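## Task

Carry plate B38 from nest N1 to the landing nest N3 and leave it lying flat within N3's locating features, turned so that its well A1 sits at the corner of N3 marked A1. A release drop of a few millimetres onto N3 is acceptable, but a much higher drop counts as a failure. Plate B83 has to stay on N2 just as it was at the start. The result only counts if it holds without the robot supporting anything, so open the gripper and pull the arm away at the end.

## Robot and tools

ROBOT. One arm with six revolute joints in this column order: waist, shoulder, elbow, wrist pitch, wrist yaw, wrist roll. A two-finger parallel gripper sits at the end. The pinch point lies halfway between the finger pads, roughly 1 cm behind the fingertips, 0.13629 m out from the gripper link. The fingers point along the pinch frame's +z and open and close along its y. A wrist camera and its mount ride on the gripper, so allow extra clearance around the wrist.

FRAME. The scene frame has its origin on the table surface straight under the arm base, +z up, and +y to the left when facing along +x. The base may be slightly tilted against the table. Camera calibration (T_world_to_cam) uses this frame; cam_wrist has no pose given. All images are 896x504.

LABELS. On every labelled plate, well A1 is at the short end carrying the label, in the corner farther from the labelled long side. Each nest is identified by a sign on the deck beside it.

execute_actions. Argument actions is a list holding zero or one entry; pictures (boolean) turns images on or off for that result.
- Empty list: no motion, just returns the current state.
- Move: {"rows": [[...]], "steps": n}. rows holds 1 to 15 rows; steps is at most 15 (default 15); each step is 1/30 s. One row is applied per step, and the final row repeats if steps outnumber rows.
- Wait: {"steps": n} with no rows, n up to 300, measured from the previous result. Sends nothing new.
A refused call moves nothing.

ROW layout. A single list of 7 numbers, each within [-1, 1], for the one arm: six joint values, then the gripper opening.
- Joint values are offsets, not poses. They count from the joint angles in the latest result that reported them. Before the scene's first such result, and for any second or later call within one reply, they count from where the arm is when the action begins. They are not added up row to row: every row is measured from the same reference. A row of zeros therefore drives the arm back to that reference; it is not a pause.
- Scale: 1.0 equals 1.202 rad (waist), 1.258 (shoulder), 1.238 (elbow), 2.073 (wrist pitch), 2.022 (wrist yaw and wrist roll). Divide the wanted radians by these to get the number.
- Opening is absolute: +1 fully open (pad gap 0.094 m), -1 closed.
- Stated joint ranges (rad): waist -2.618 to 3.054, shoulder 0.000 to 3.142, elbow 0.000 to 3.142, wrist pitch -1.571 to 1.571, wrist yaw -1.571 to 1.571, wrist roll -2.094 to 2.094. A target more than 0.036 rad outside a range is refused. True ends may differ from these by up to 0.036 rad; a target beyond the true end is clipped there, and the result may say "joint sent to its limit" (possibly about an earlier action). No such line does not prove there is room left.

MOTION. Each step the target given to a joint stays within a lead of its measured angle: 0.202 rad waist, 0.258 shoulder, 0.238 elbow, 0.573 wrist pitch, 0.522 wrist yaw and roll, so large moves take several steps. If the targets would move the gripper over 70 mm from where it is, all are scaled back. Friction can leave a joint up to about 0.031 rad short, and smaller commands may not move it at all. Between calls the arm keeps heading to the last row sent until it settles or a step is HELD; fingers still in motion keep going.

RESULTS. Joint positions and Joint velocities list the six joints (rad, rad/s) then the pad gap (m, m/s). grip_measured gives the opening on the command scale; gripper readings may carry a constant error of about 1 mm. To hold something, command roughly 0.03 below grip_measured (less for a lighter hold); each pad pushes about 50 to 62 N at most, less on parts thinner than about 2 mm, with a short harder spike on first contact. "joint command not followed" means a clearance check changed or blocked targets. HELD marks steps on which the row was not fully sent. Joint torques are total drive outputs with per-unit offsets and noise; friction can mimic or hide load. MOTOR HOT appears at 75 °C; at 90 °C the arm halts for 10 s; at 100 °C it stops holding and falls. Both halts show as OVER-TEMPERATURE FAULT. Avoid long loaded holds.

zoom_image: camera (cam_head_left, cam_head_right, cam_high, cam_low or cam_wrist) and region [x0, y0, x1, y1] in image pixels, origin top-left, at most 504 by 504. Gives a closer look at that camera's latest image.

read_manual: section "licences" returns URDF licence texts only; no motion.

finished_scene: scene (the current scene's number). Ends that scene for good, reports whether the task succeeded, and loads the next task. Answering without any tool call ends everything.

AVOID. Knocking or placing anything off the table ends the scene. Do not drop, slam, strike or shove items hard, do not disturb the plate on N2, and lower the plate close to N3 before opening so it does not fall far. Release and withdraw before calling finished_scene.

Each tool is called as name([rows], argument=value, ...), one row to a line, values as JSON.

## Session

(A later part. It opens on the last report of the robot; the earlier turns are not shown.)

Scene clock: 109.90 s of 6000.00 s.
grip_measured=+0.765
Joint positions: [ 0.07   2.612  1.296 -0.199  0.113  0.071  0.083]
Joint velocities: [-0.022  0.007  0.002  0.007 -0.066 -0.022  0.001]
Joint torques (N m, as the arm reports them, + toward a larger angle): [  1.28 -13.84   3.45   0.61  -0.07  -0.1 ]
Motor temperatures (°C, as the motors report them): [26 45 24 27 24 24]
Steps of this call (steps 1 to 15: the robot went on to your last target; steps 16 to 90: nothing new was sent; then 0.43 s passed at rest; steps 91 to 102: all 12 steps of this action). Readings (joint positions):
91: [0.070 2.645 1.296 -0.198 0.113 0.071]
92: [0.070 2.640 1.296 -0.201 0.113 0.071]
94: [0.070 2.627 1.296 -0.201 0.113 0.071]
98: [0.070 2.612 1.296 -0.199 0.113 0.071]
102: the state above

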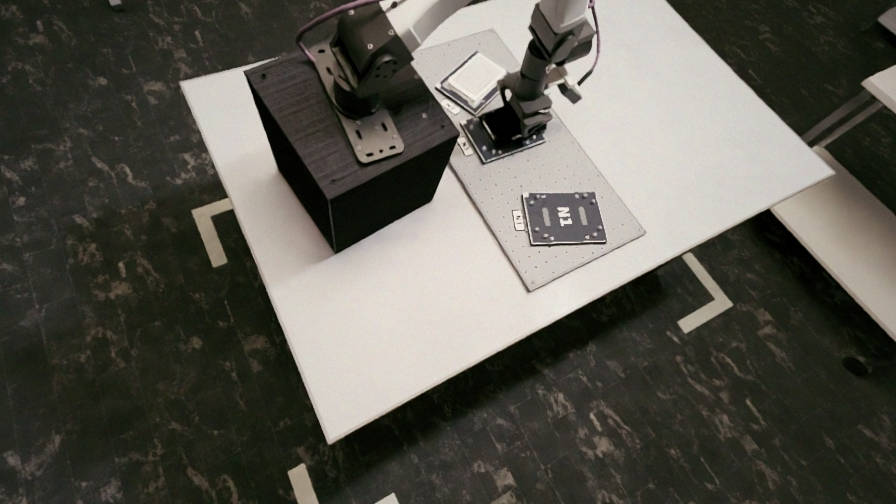

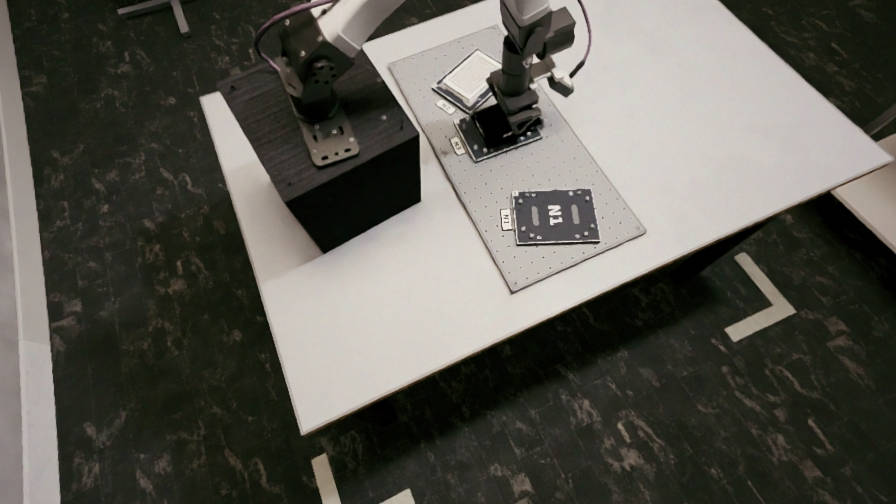

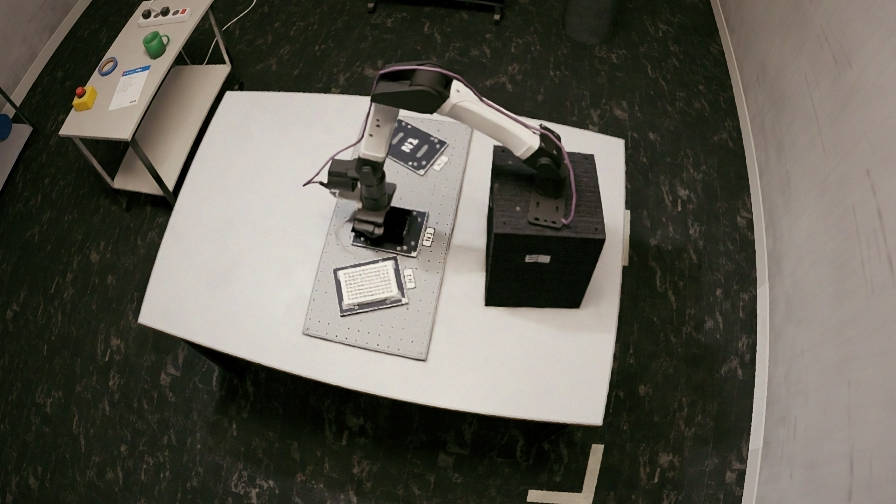

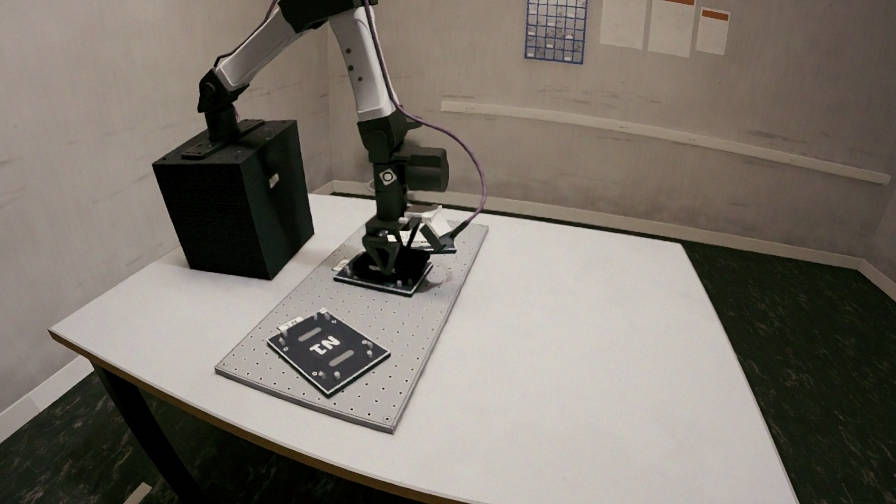

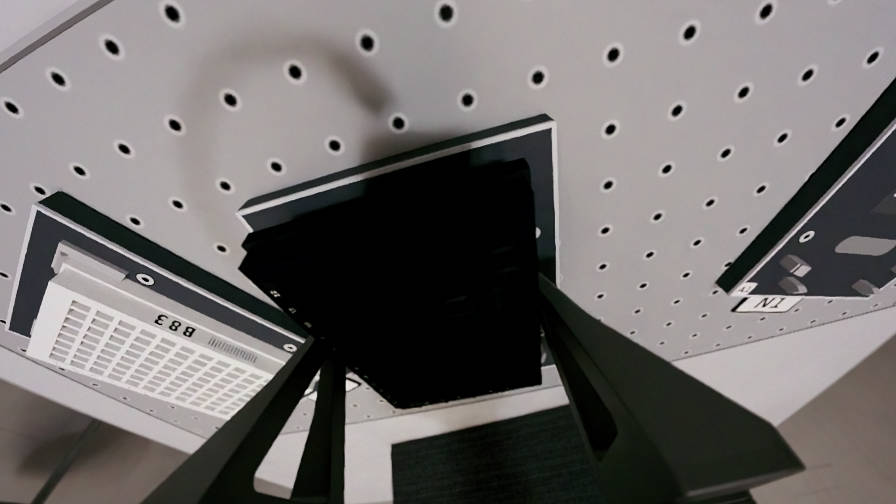

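execute_actions([
  {"rows":[[-0.012,-0.01,-0.035,-0.022,0,0,0.745]],"steps":12},
])

zoom_image(camera="cam_wrist", region=[130,20,634,420])

Scene clock: 112.90 s of 6000.00 s.
grip_measured=+0.765
Joint positions: [ 0.06   2.612  1.266 -0.238  0.113  0.071  0.083]
Joint velocities: [-0.012 -0.002  0.007 -0.022  0.081 -0.022 -0.001]
Joint torques (N m, as the arm reports them, + toward a larger angle): [  0.71 -13.02   2.31   0.32  -0.08  -0.1 ]
Motor temperatures (°C, as the motors report them): [26 46 24 27 24 24]
Steps of this call (steps 1 to 15: the robot went on to your last target; steps 16 to 78: nothing new was sent; steps 79 to 90: all 12 steps of this action). Readings (joint positions):
79: [0.069 2.612 1.292 -0.201 0.113 0.071]
80: [0.068 2.612 1.288 -0.204 0.113 0.071]
82: [0.064 2.612 1.276 -0.215 0.113 0.071]
86: [0.060 2.612 1.266 -0.236 0.113 0.071]
90: the state above

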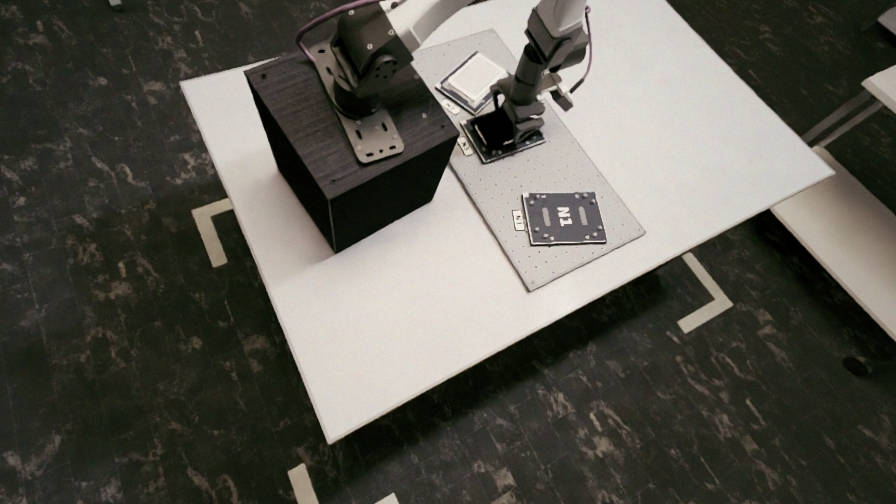

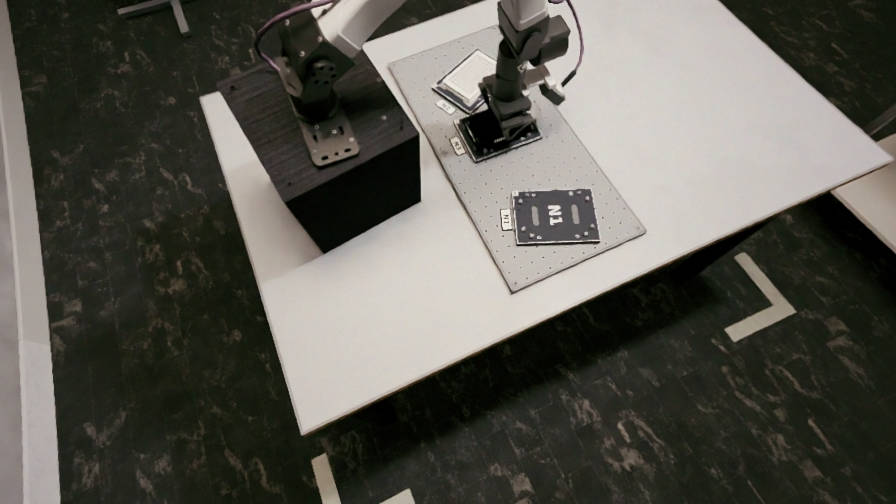

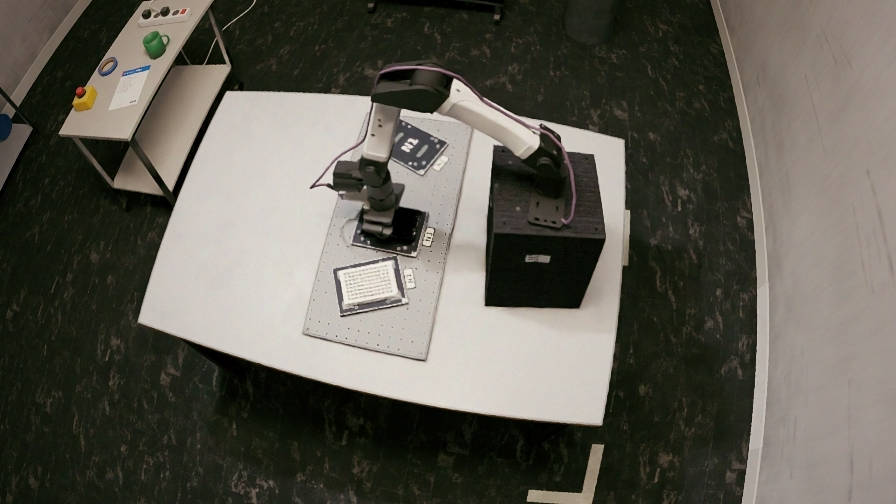

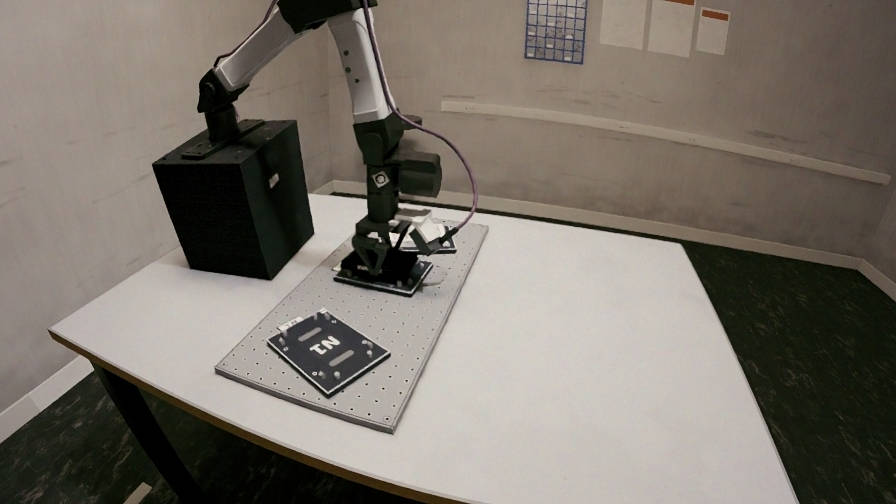

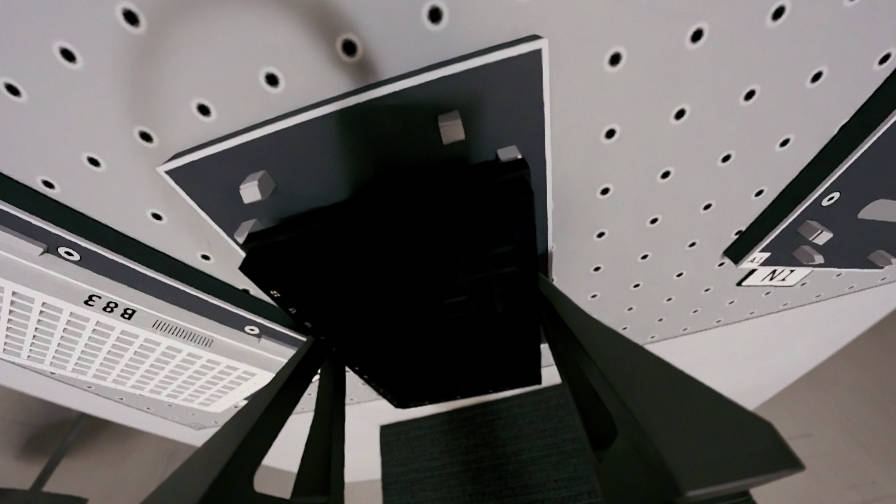

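Region (130, 20, 634, 420) of cam_wrist's 896x504 image, scaled by 1.000; it fills the top 400 rows of this view, and the rest is white.

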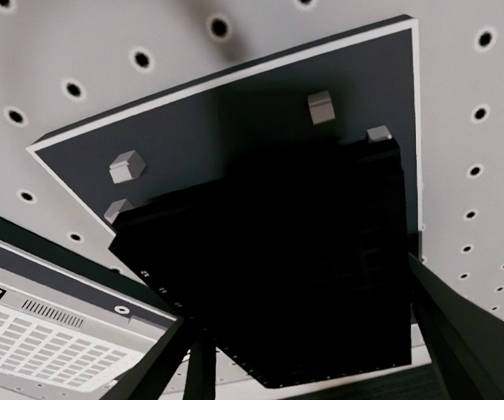

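execute_actions([
  {"rows":[[0.014,0,0,0.011,0,0,0.745]],"steps":10},
])

Scene clock: 115.27 s of 6000.00 s.
grip_measured=+0.765
Joint positions: [ 0.071  2.612  1.266 -0.225  0.113  0.071  0.083]
Joint velocities: [-0.007 -0.017  0.002  0.022 -0.051 -0.007 -0.001]
Joint torques (N m, as the arm reports them, + toward a larger angle): [  1.62 -12.09   3.34   0.51  -0.07  -0.1 ]
Motor temperatures (°C, as the motors report them): [26 46 24 27 24 24]
Steps of this call (steps 1 to 15: the robot went on to your last target; steps 16 to 61: nothing new was sent; steps 62 to 71: all 10 steps of this action). Readings (joint positions):
62: [0.061 2.612 1.266 -0.236 0.113 0.071]
63: [0.063 2.612 1.266 -0.234 0.113 0.071]
65: [0.067 2.612 1.266 -0.230 0.113 0.071]
69: [0.071 2.612 1.266 -0.226 0.113 0.071]
71: the state above

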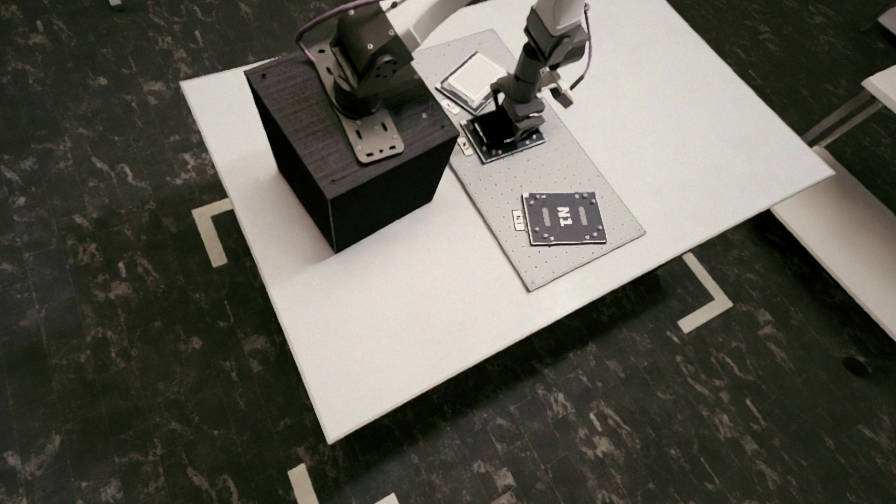

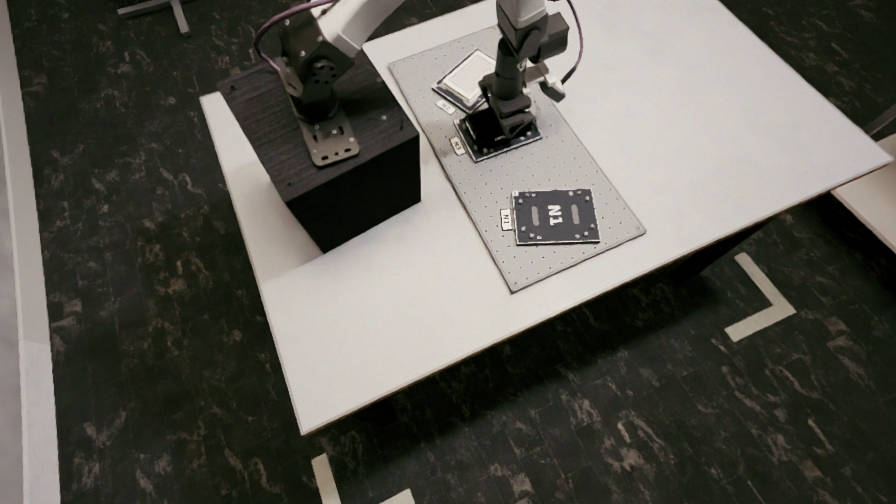

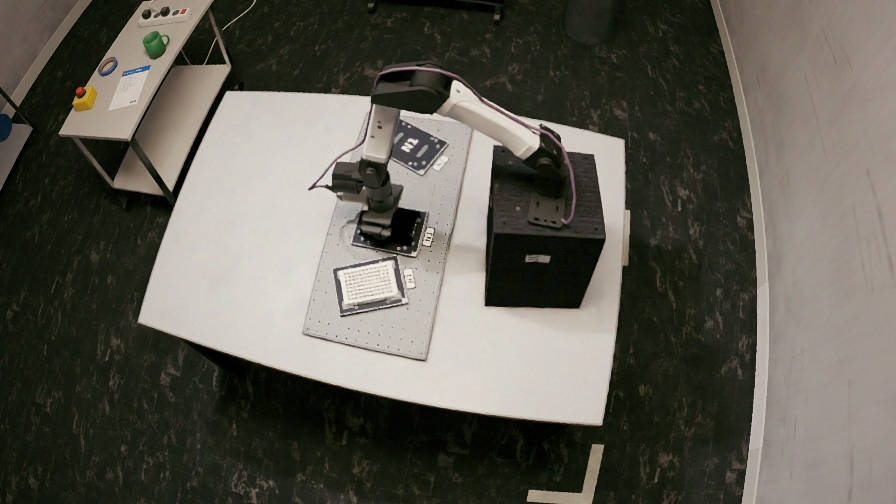

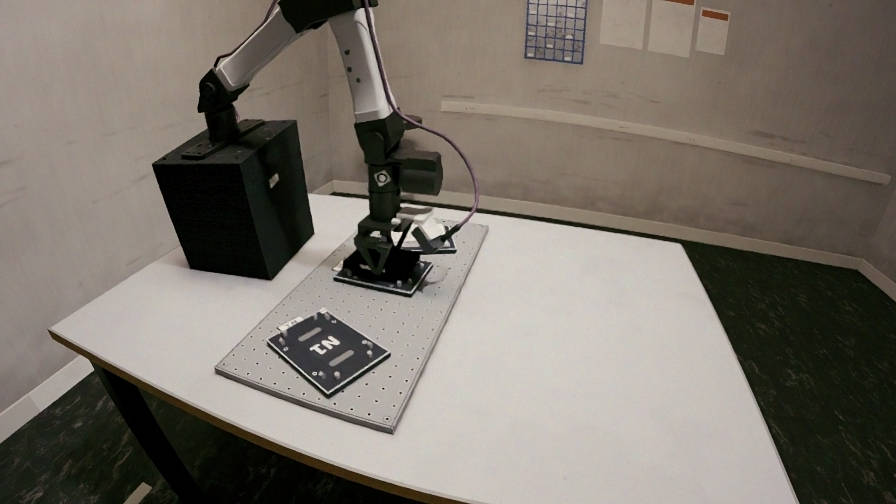

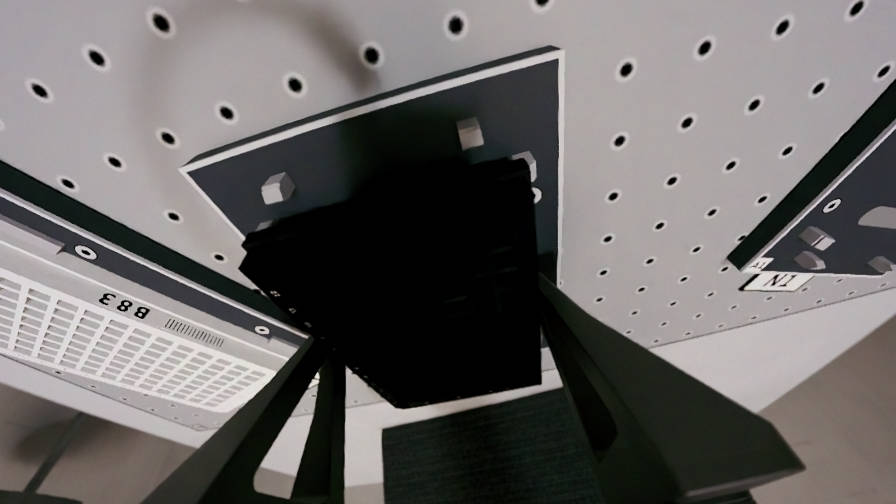

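execute_actions([
  {"rows":[[0,0.01,0.012,0.007,0,0,0.745],[0,0.015,0.016,0.009,0,0,0.745],[0,0.02,0.02,0.011,0,0,0.745],[0,0.025,0.022,0.012,0,0,0.745],[0,0.03,0.024,0.0135,0,0,0.745]],"steps":12},
])

Scene clock: 117.23 s of 6000.00 s.
grip_measured=+0.765
Joint positions: [ 0.071  2.631  1.277 -0.207  0.113  0.071  0.083]
Joint velocities: [-0.017  0.007 -0.012 -0.037 -0.051 -0.007  0.   ]
Joint torques (N m, as the arm reports them, + toward a larger angle): [  1.24 -10.7    4.69   0.58  -0.08  -0.1 ]
Motor temperatures (°C, as the motors report them): [26 46 24 27 24 24]
Steps of this call (steps 1 to 15: the robot went on to your last target; steps 16 to 47: nothing new was sent; steps 48 to 59: all 12 steps of this action). Readings (joint positions):
48: [0.071 2.612 1.266 -0.224 0.113 0.071]
49: [0.071 2.612 1.266 -0.222 0.113 0.071]
51: [0.071 2.612 1.266 -0.219 0.113 0.071]
55: [0.071 2.626 1.276 -0.209 0.113 0.071]
59: the state above

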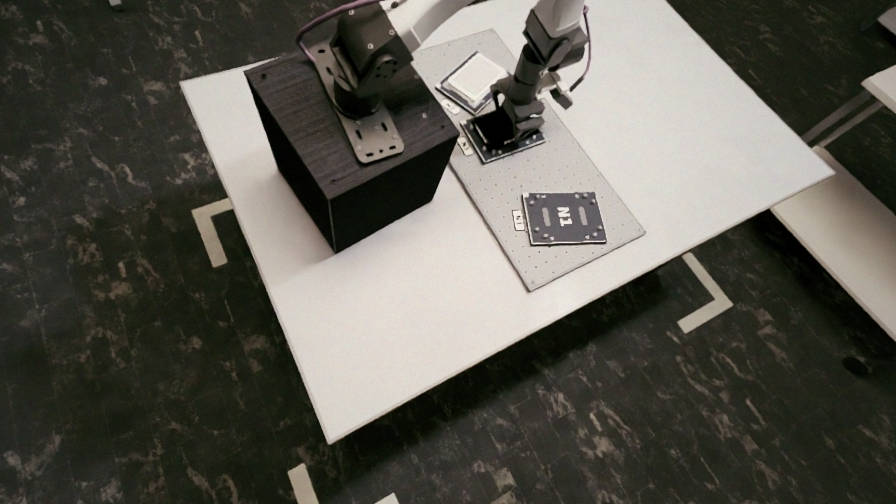

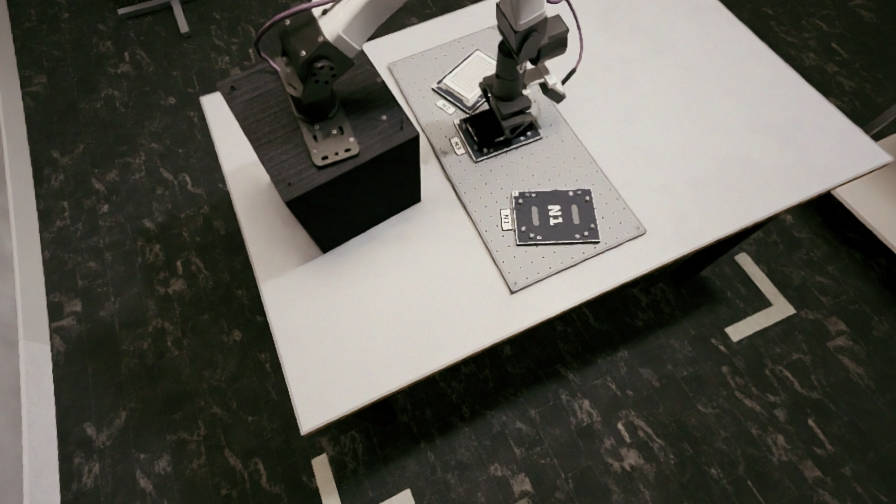

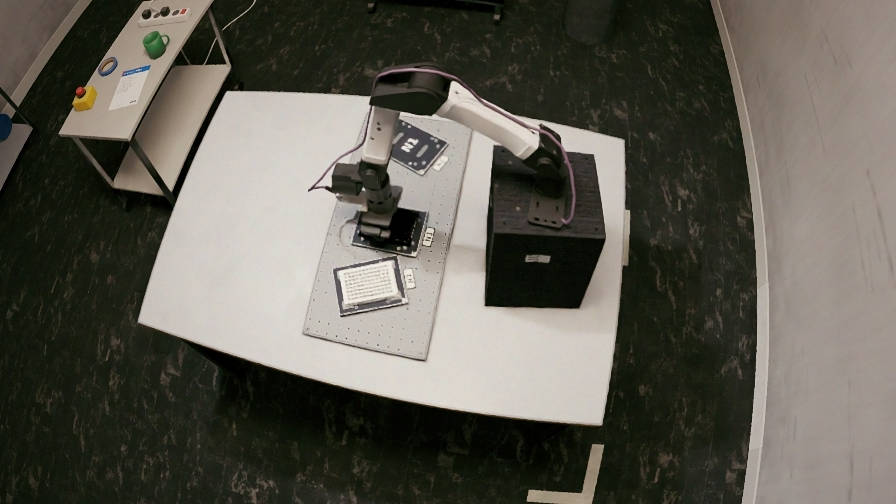

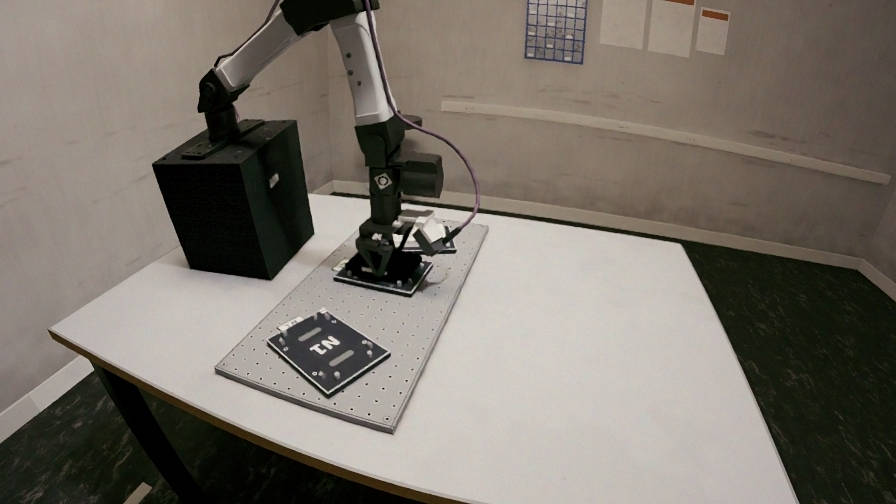

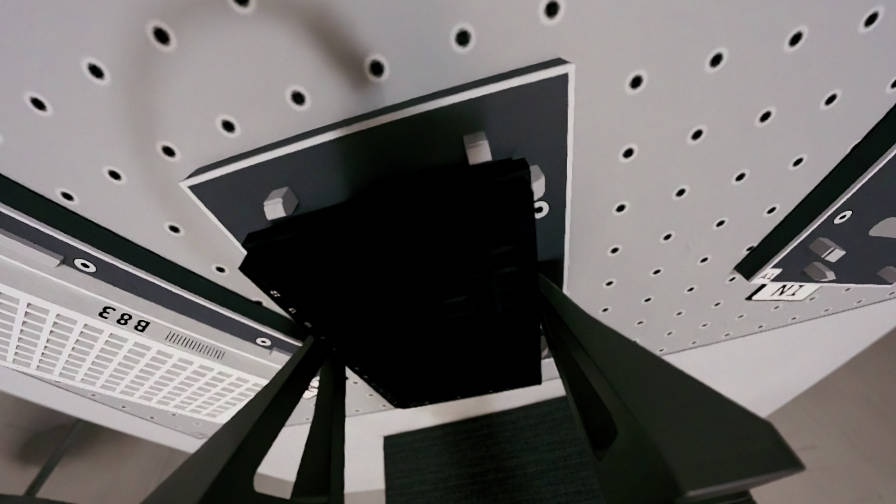

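execute_actions([
  {"rows":[[0,0.018,0.012,0.007,0,0,0.745],[0,0.022,0.015,0.009,0,0,0.745],[0,0.026,0.018,0.011,0,0,0.745],[0,0.03,0.018,0.013,0,0,0.745],[0,0.034,0.018,0.014,0,0,0.745]],"steps":12},
])

Scene clock: 119.07 s of 6000.00 s.
grip_measured=+0.765
Joint positions: [ 0.071  2.653  1.28  -0.183  0.115  0.071  0.083]
Joint velocities: [ 0.017 -0.002 -0.002 -0.037 -0.051 -0.066 -0.   ]
Joint torques (N m, as the arm reports them, + toward a larger angle): [  1.25 -10.52   4.66   0.52  -0.11  -0.11]
Motor temperatures (°C, as the motors report them): [26 46 24 27 24 24]
Steps of this call (steps 1 to 15: the robot went on to your last target; steps 16 to 43: nothing new was sent; steps 44 to 55: all 12 steps of this action). Readings (joint positions):
44: [0.071 2.632 1.277 -0.206 0.113 0.071]
45: [0.071 2.632 1.277 -0.205 0.113 0.071]
47: [0.071 2.635 1.277 -0.198 0.113 0.071]
51: [0.071 2.651 1.279 -0.185 0.114 0.071]
55: the state above

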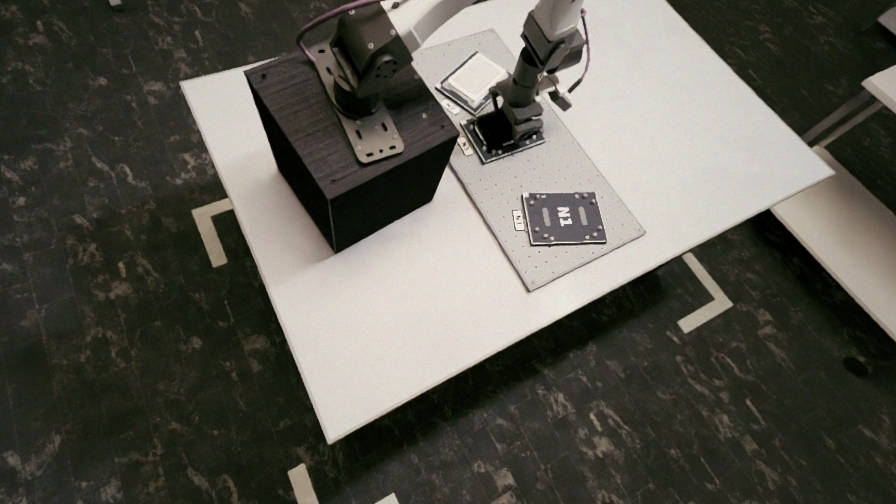

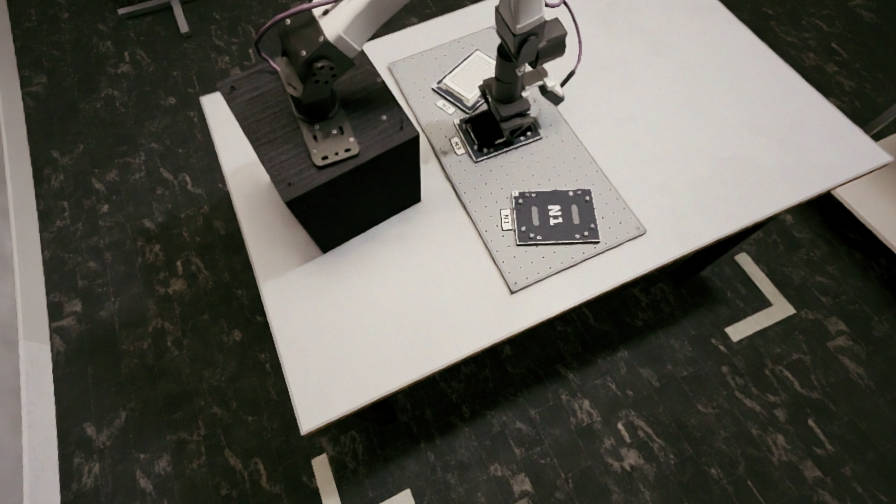

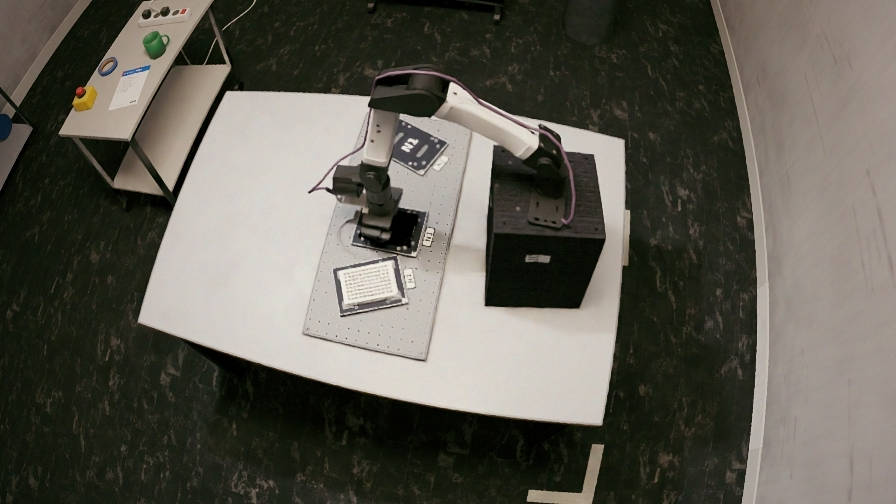

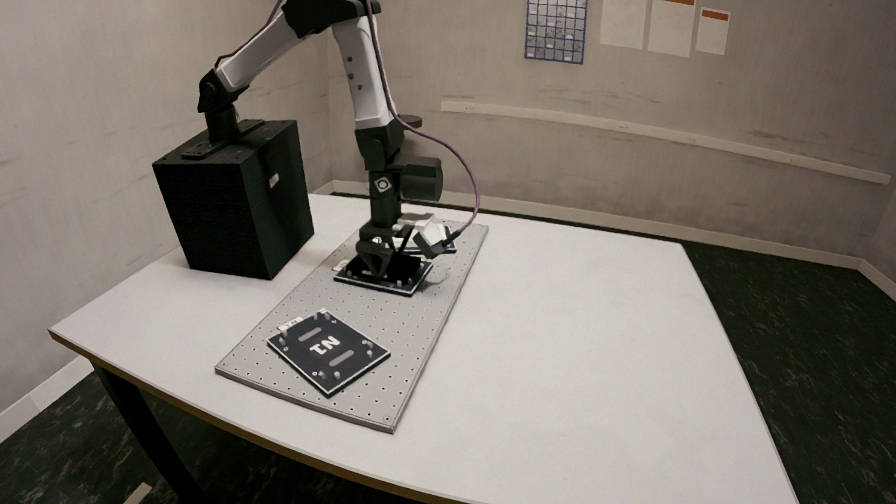

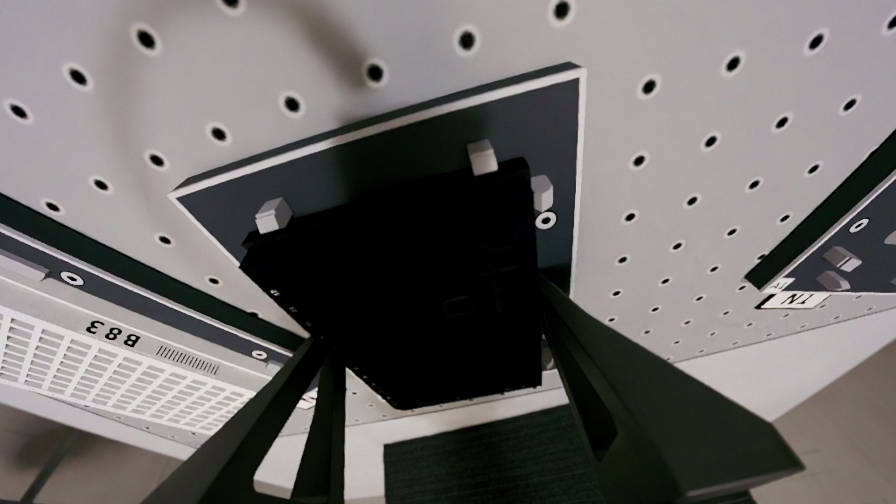

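execute_actions([
  {"rows":[[0,0.012,0,0.005,0,0,0.745],[0,0.016,0,0.007,0,0,0.745],[0,0.02,0,0.009,0,0,0.745],[0,0.023,0,0.01,0,0,0.745]],"steps":10},
])

zoom_image(camera="cam_low", region=[310,220,470,320])

Scene clock: 120.83 s of 6000.00 s.
grip_measured=+0.765
Joint positions: [ 0.071  2.653  1.28  -0.181  0.116  0.071  0.083]
Joint velocities: [ 0.012 -0.002 -0.002  0.007 -0.037  0.037 -0.001]
Joint torques (N m, as the arm reports them, + toward a larger angle): [ 1.25 -9.96  3.21  0.65 -0.08 -0.11]
Motor temperatures (°C, as the motors report them): [26 46 24 27 24 24]
Steps of this call (steps 1 to 15: the robot went on to your last target; steps 16 to 43: nothing new was sent; steps 44 to 53: all 10 steps of this action). Readings (joint positions):
44: [0.071 2.653 1.280 -0.183 0.115 0.071]
45: [0.071 2.653 1.280 -0.183 0.115 0.071]
47: [0.071 2.653 1.280 -0.182 0.115 0.071]
51: [0.071 2.653 1.280 -0.181 0.116 0.071]
53: the state above

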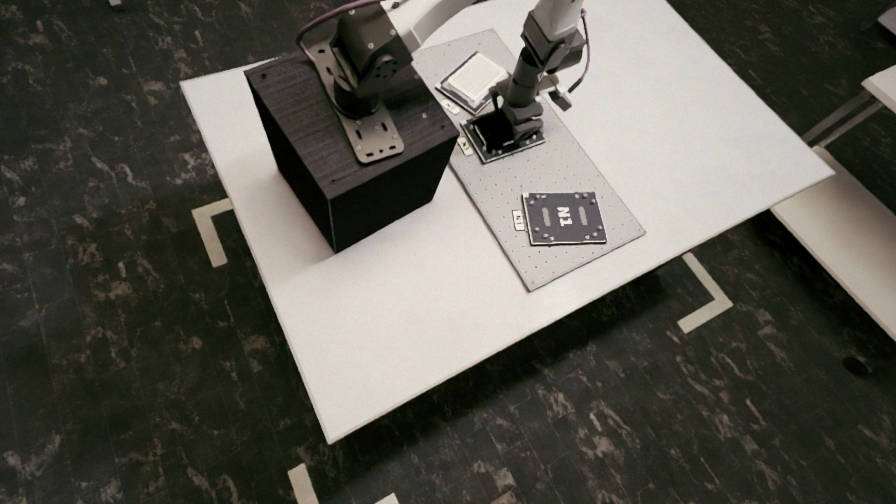

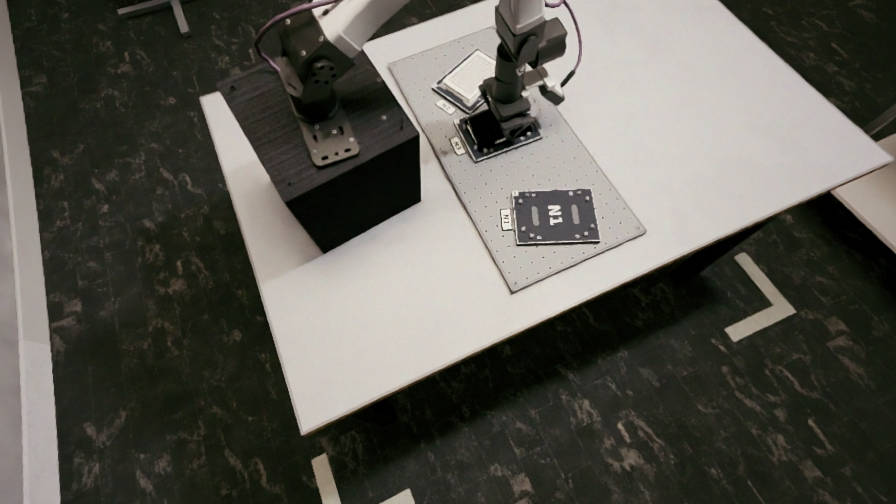

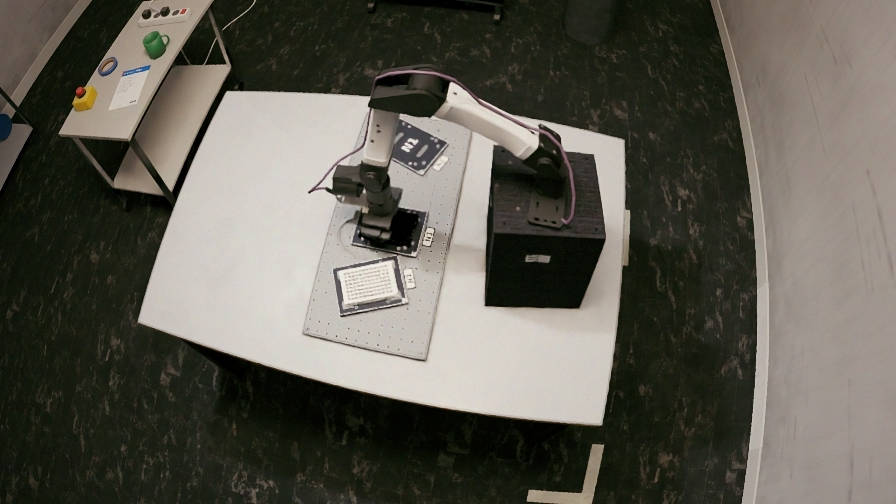

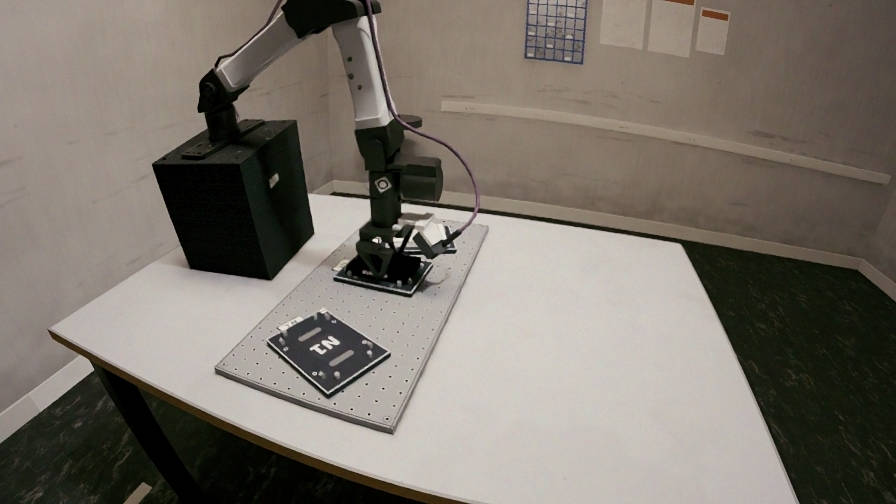

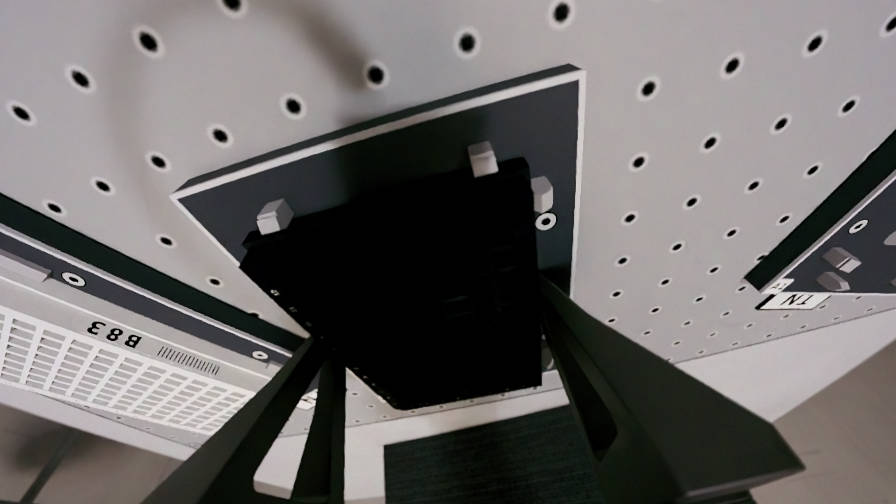

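Region (310, 220, 470, 320) of cam_low's 896x504 image, scaled by 3.150, with more detail than that image has; it fills the top 315 rows of this view, and the rest is white.

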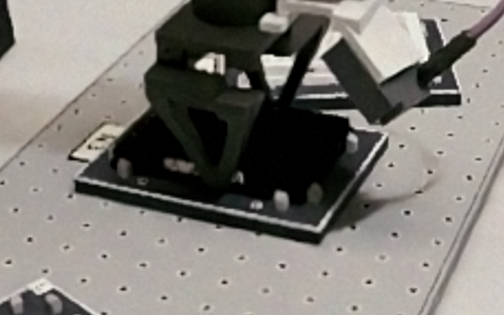

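Stalled; likely seated or nearly. Release.

execute_actions([
  {"rows":[[0,0,0,0,0,0,0.8],[0,0,0,0,0,0,0.85],[0,0,0,0,0,0,0.9],[0,0,0,0,0,0,1],[0,0,0,0,0,0,1],[0,0,0,0,0,0,1],[0,-0.03,0,0,0,0,1],[0,-0.06,-0.01,-0.015,0,0,1],[0,-0.09,-0.02,-0.03,0,0,1],[0,-0.12,-0.03,-0.04,0,0,1],[0,-0.14,-0.04,-0.05,0,0,1]],"steps":15},
])

zoom_image(camera="cam_low", region=[310,220,470,320])

Scene clock: 122.83 s of 6000.00 s.
grip_measured=+1.000
Joint positions: [ 0.071  2.486  1.245 -0.256  0.116  0.071  0.094]
Joint velocities: [-0.012 -0.339 -0.017  0.051 -0.051 -0.007  0.   ]
Joint torques (N m, as the arm reports them, + toward a larger angle): [  1.25 -11.07   3.1    0.29  -0.08  -0.11]
Motor temperatures (°C, as the motors report them): [26 46 24 27 24 24]
Steps of this call (steps 1 to 15: the robot went on to your last target; steps 16 to 45: nothing new was sent; steps 46 to 60: all 15 steps of this action). Readings (joint positions):
46: [0.071 2.653 1.280 -0.181 0.116 0.071]
47: [0.071 2.653 1.280 -0.181 0.116 0.071]
49: [0.071 2.653 1.280 -0.181 0.116 0.071]
53: [0.071 2.648 1.280 -0.186 0.116 0.071]
60: the state above

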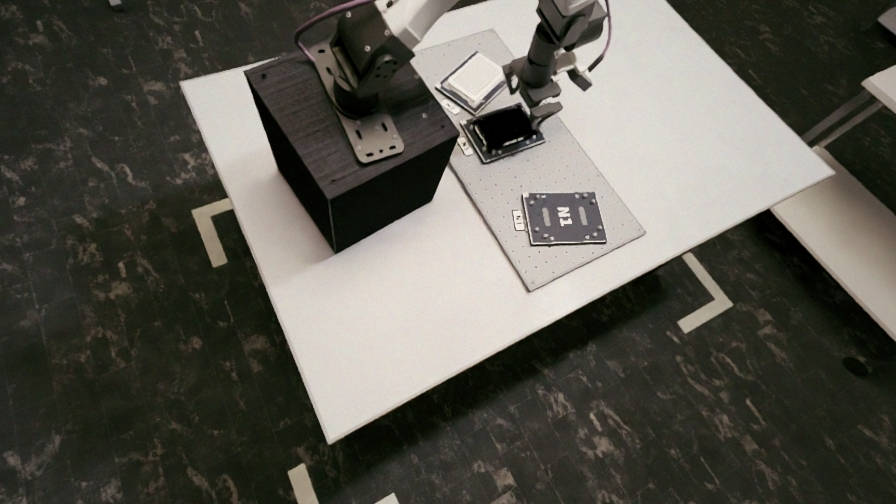

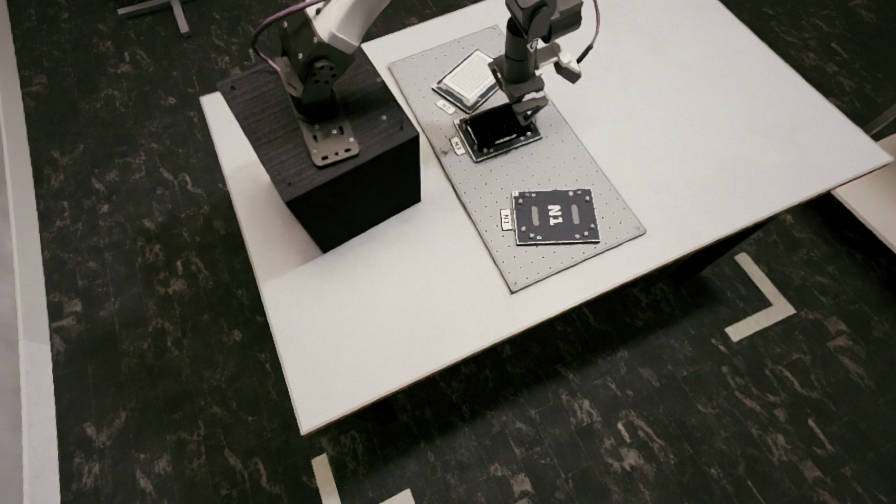

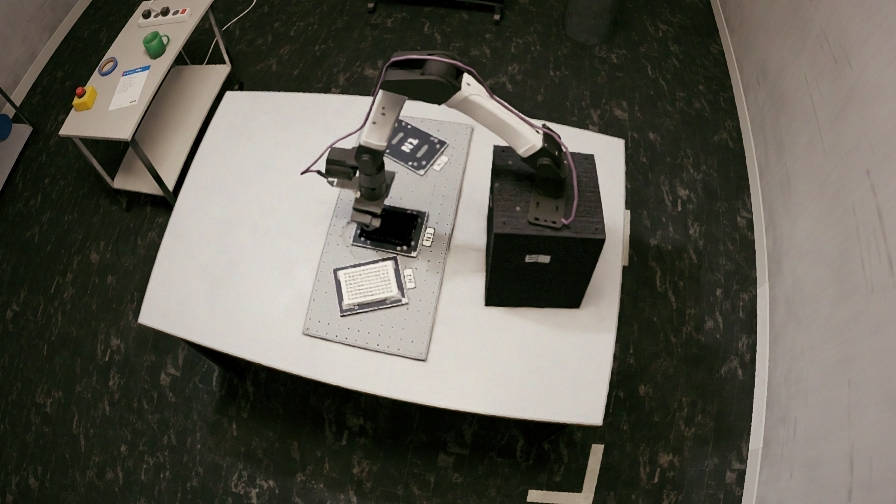

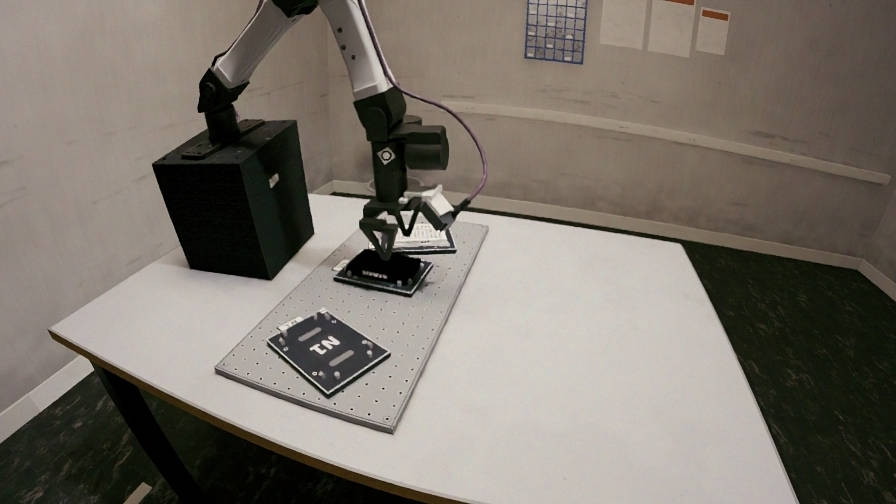

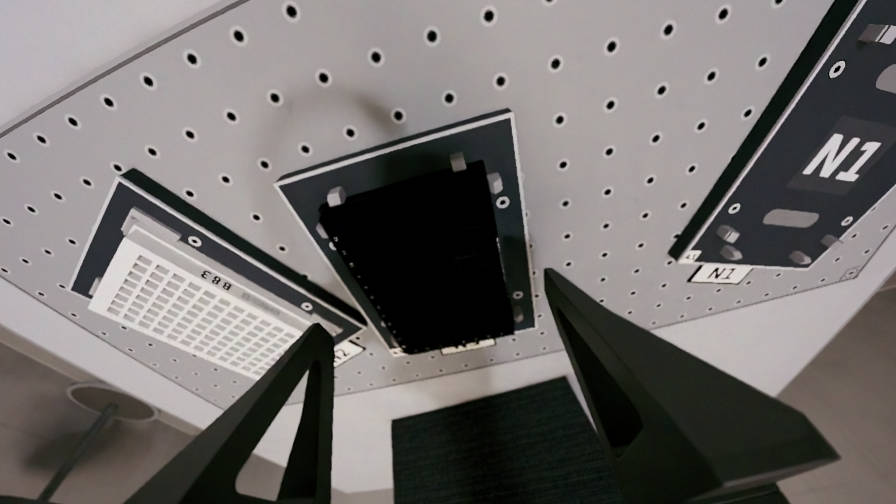

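Region (310, 220, 470, 320) of cam_low's 896x504 image, scaled by 3.150, with more detail than that image has; it fills the top 315 rows of this view, and the rest is white.

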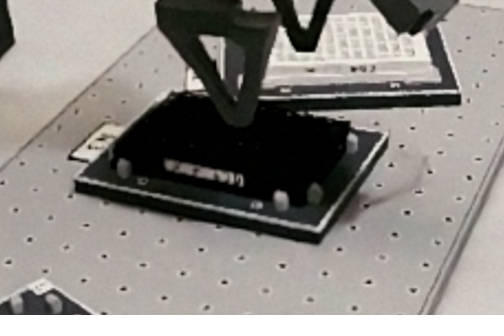

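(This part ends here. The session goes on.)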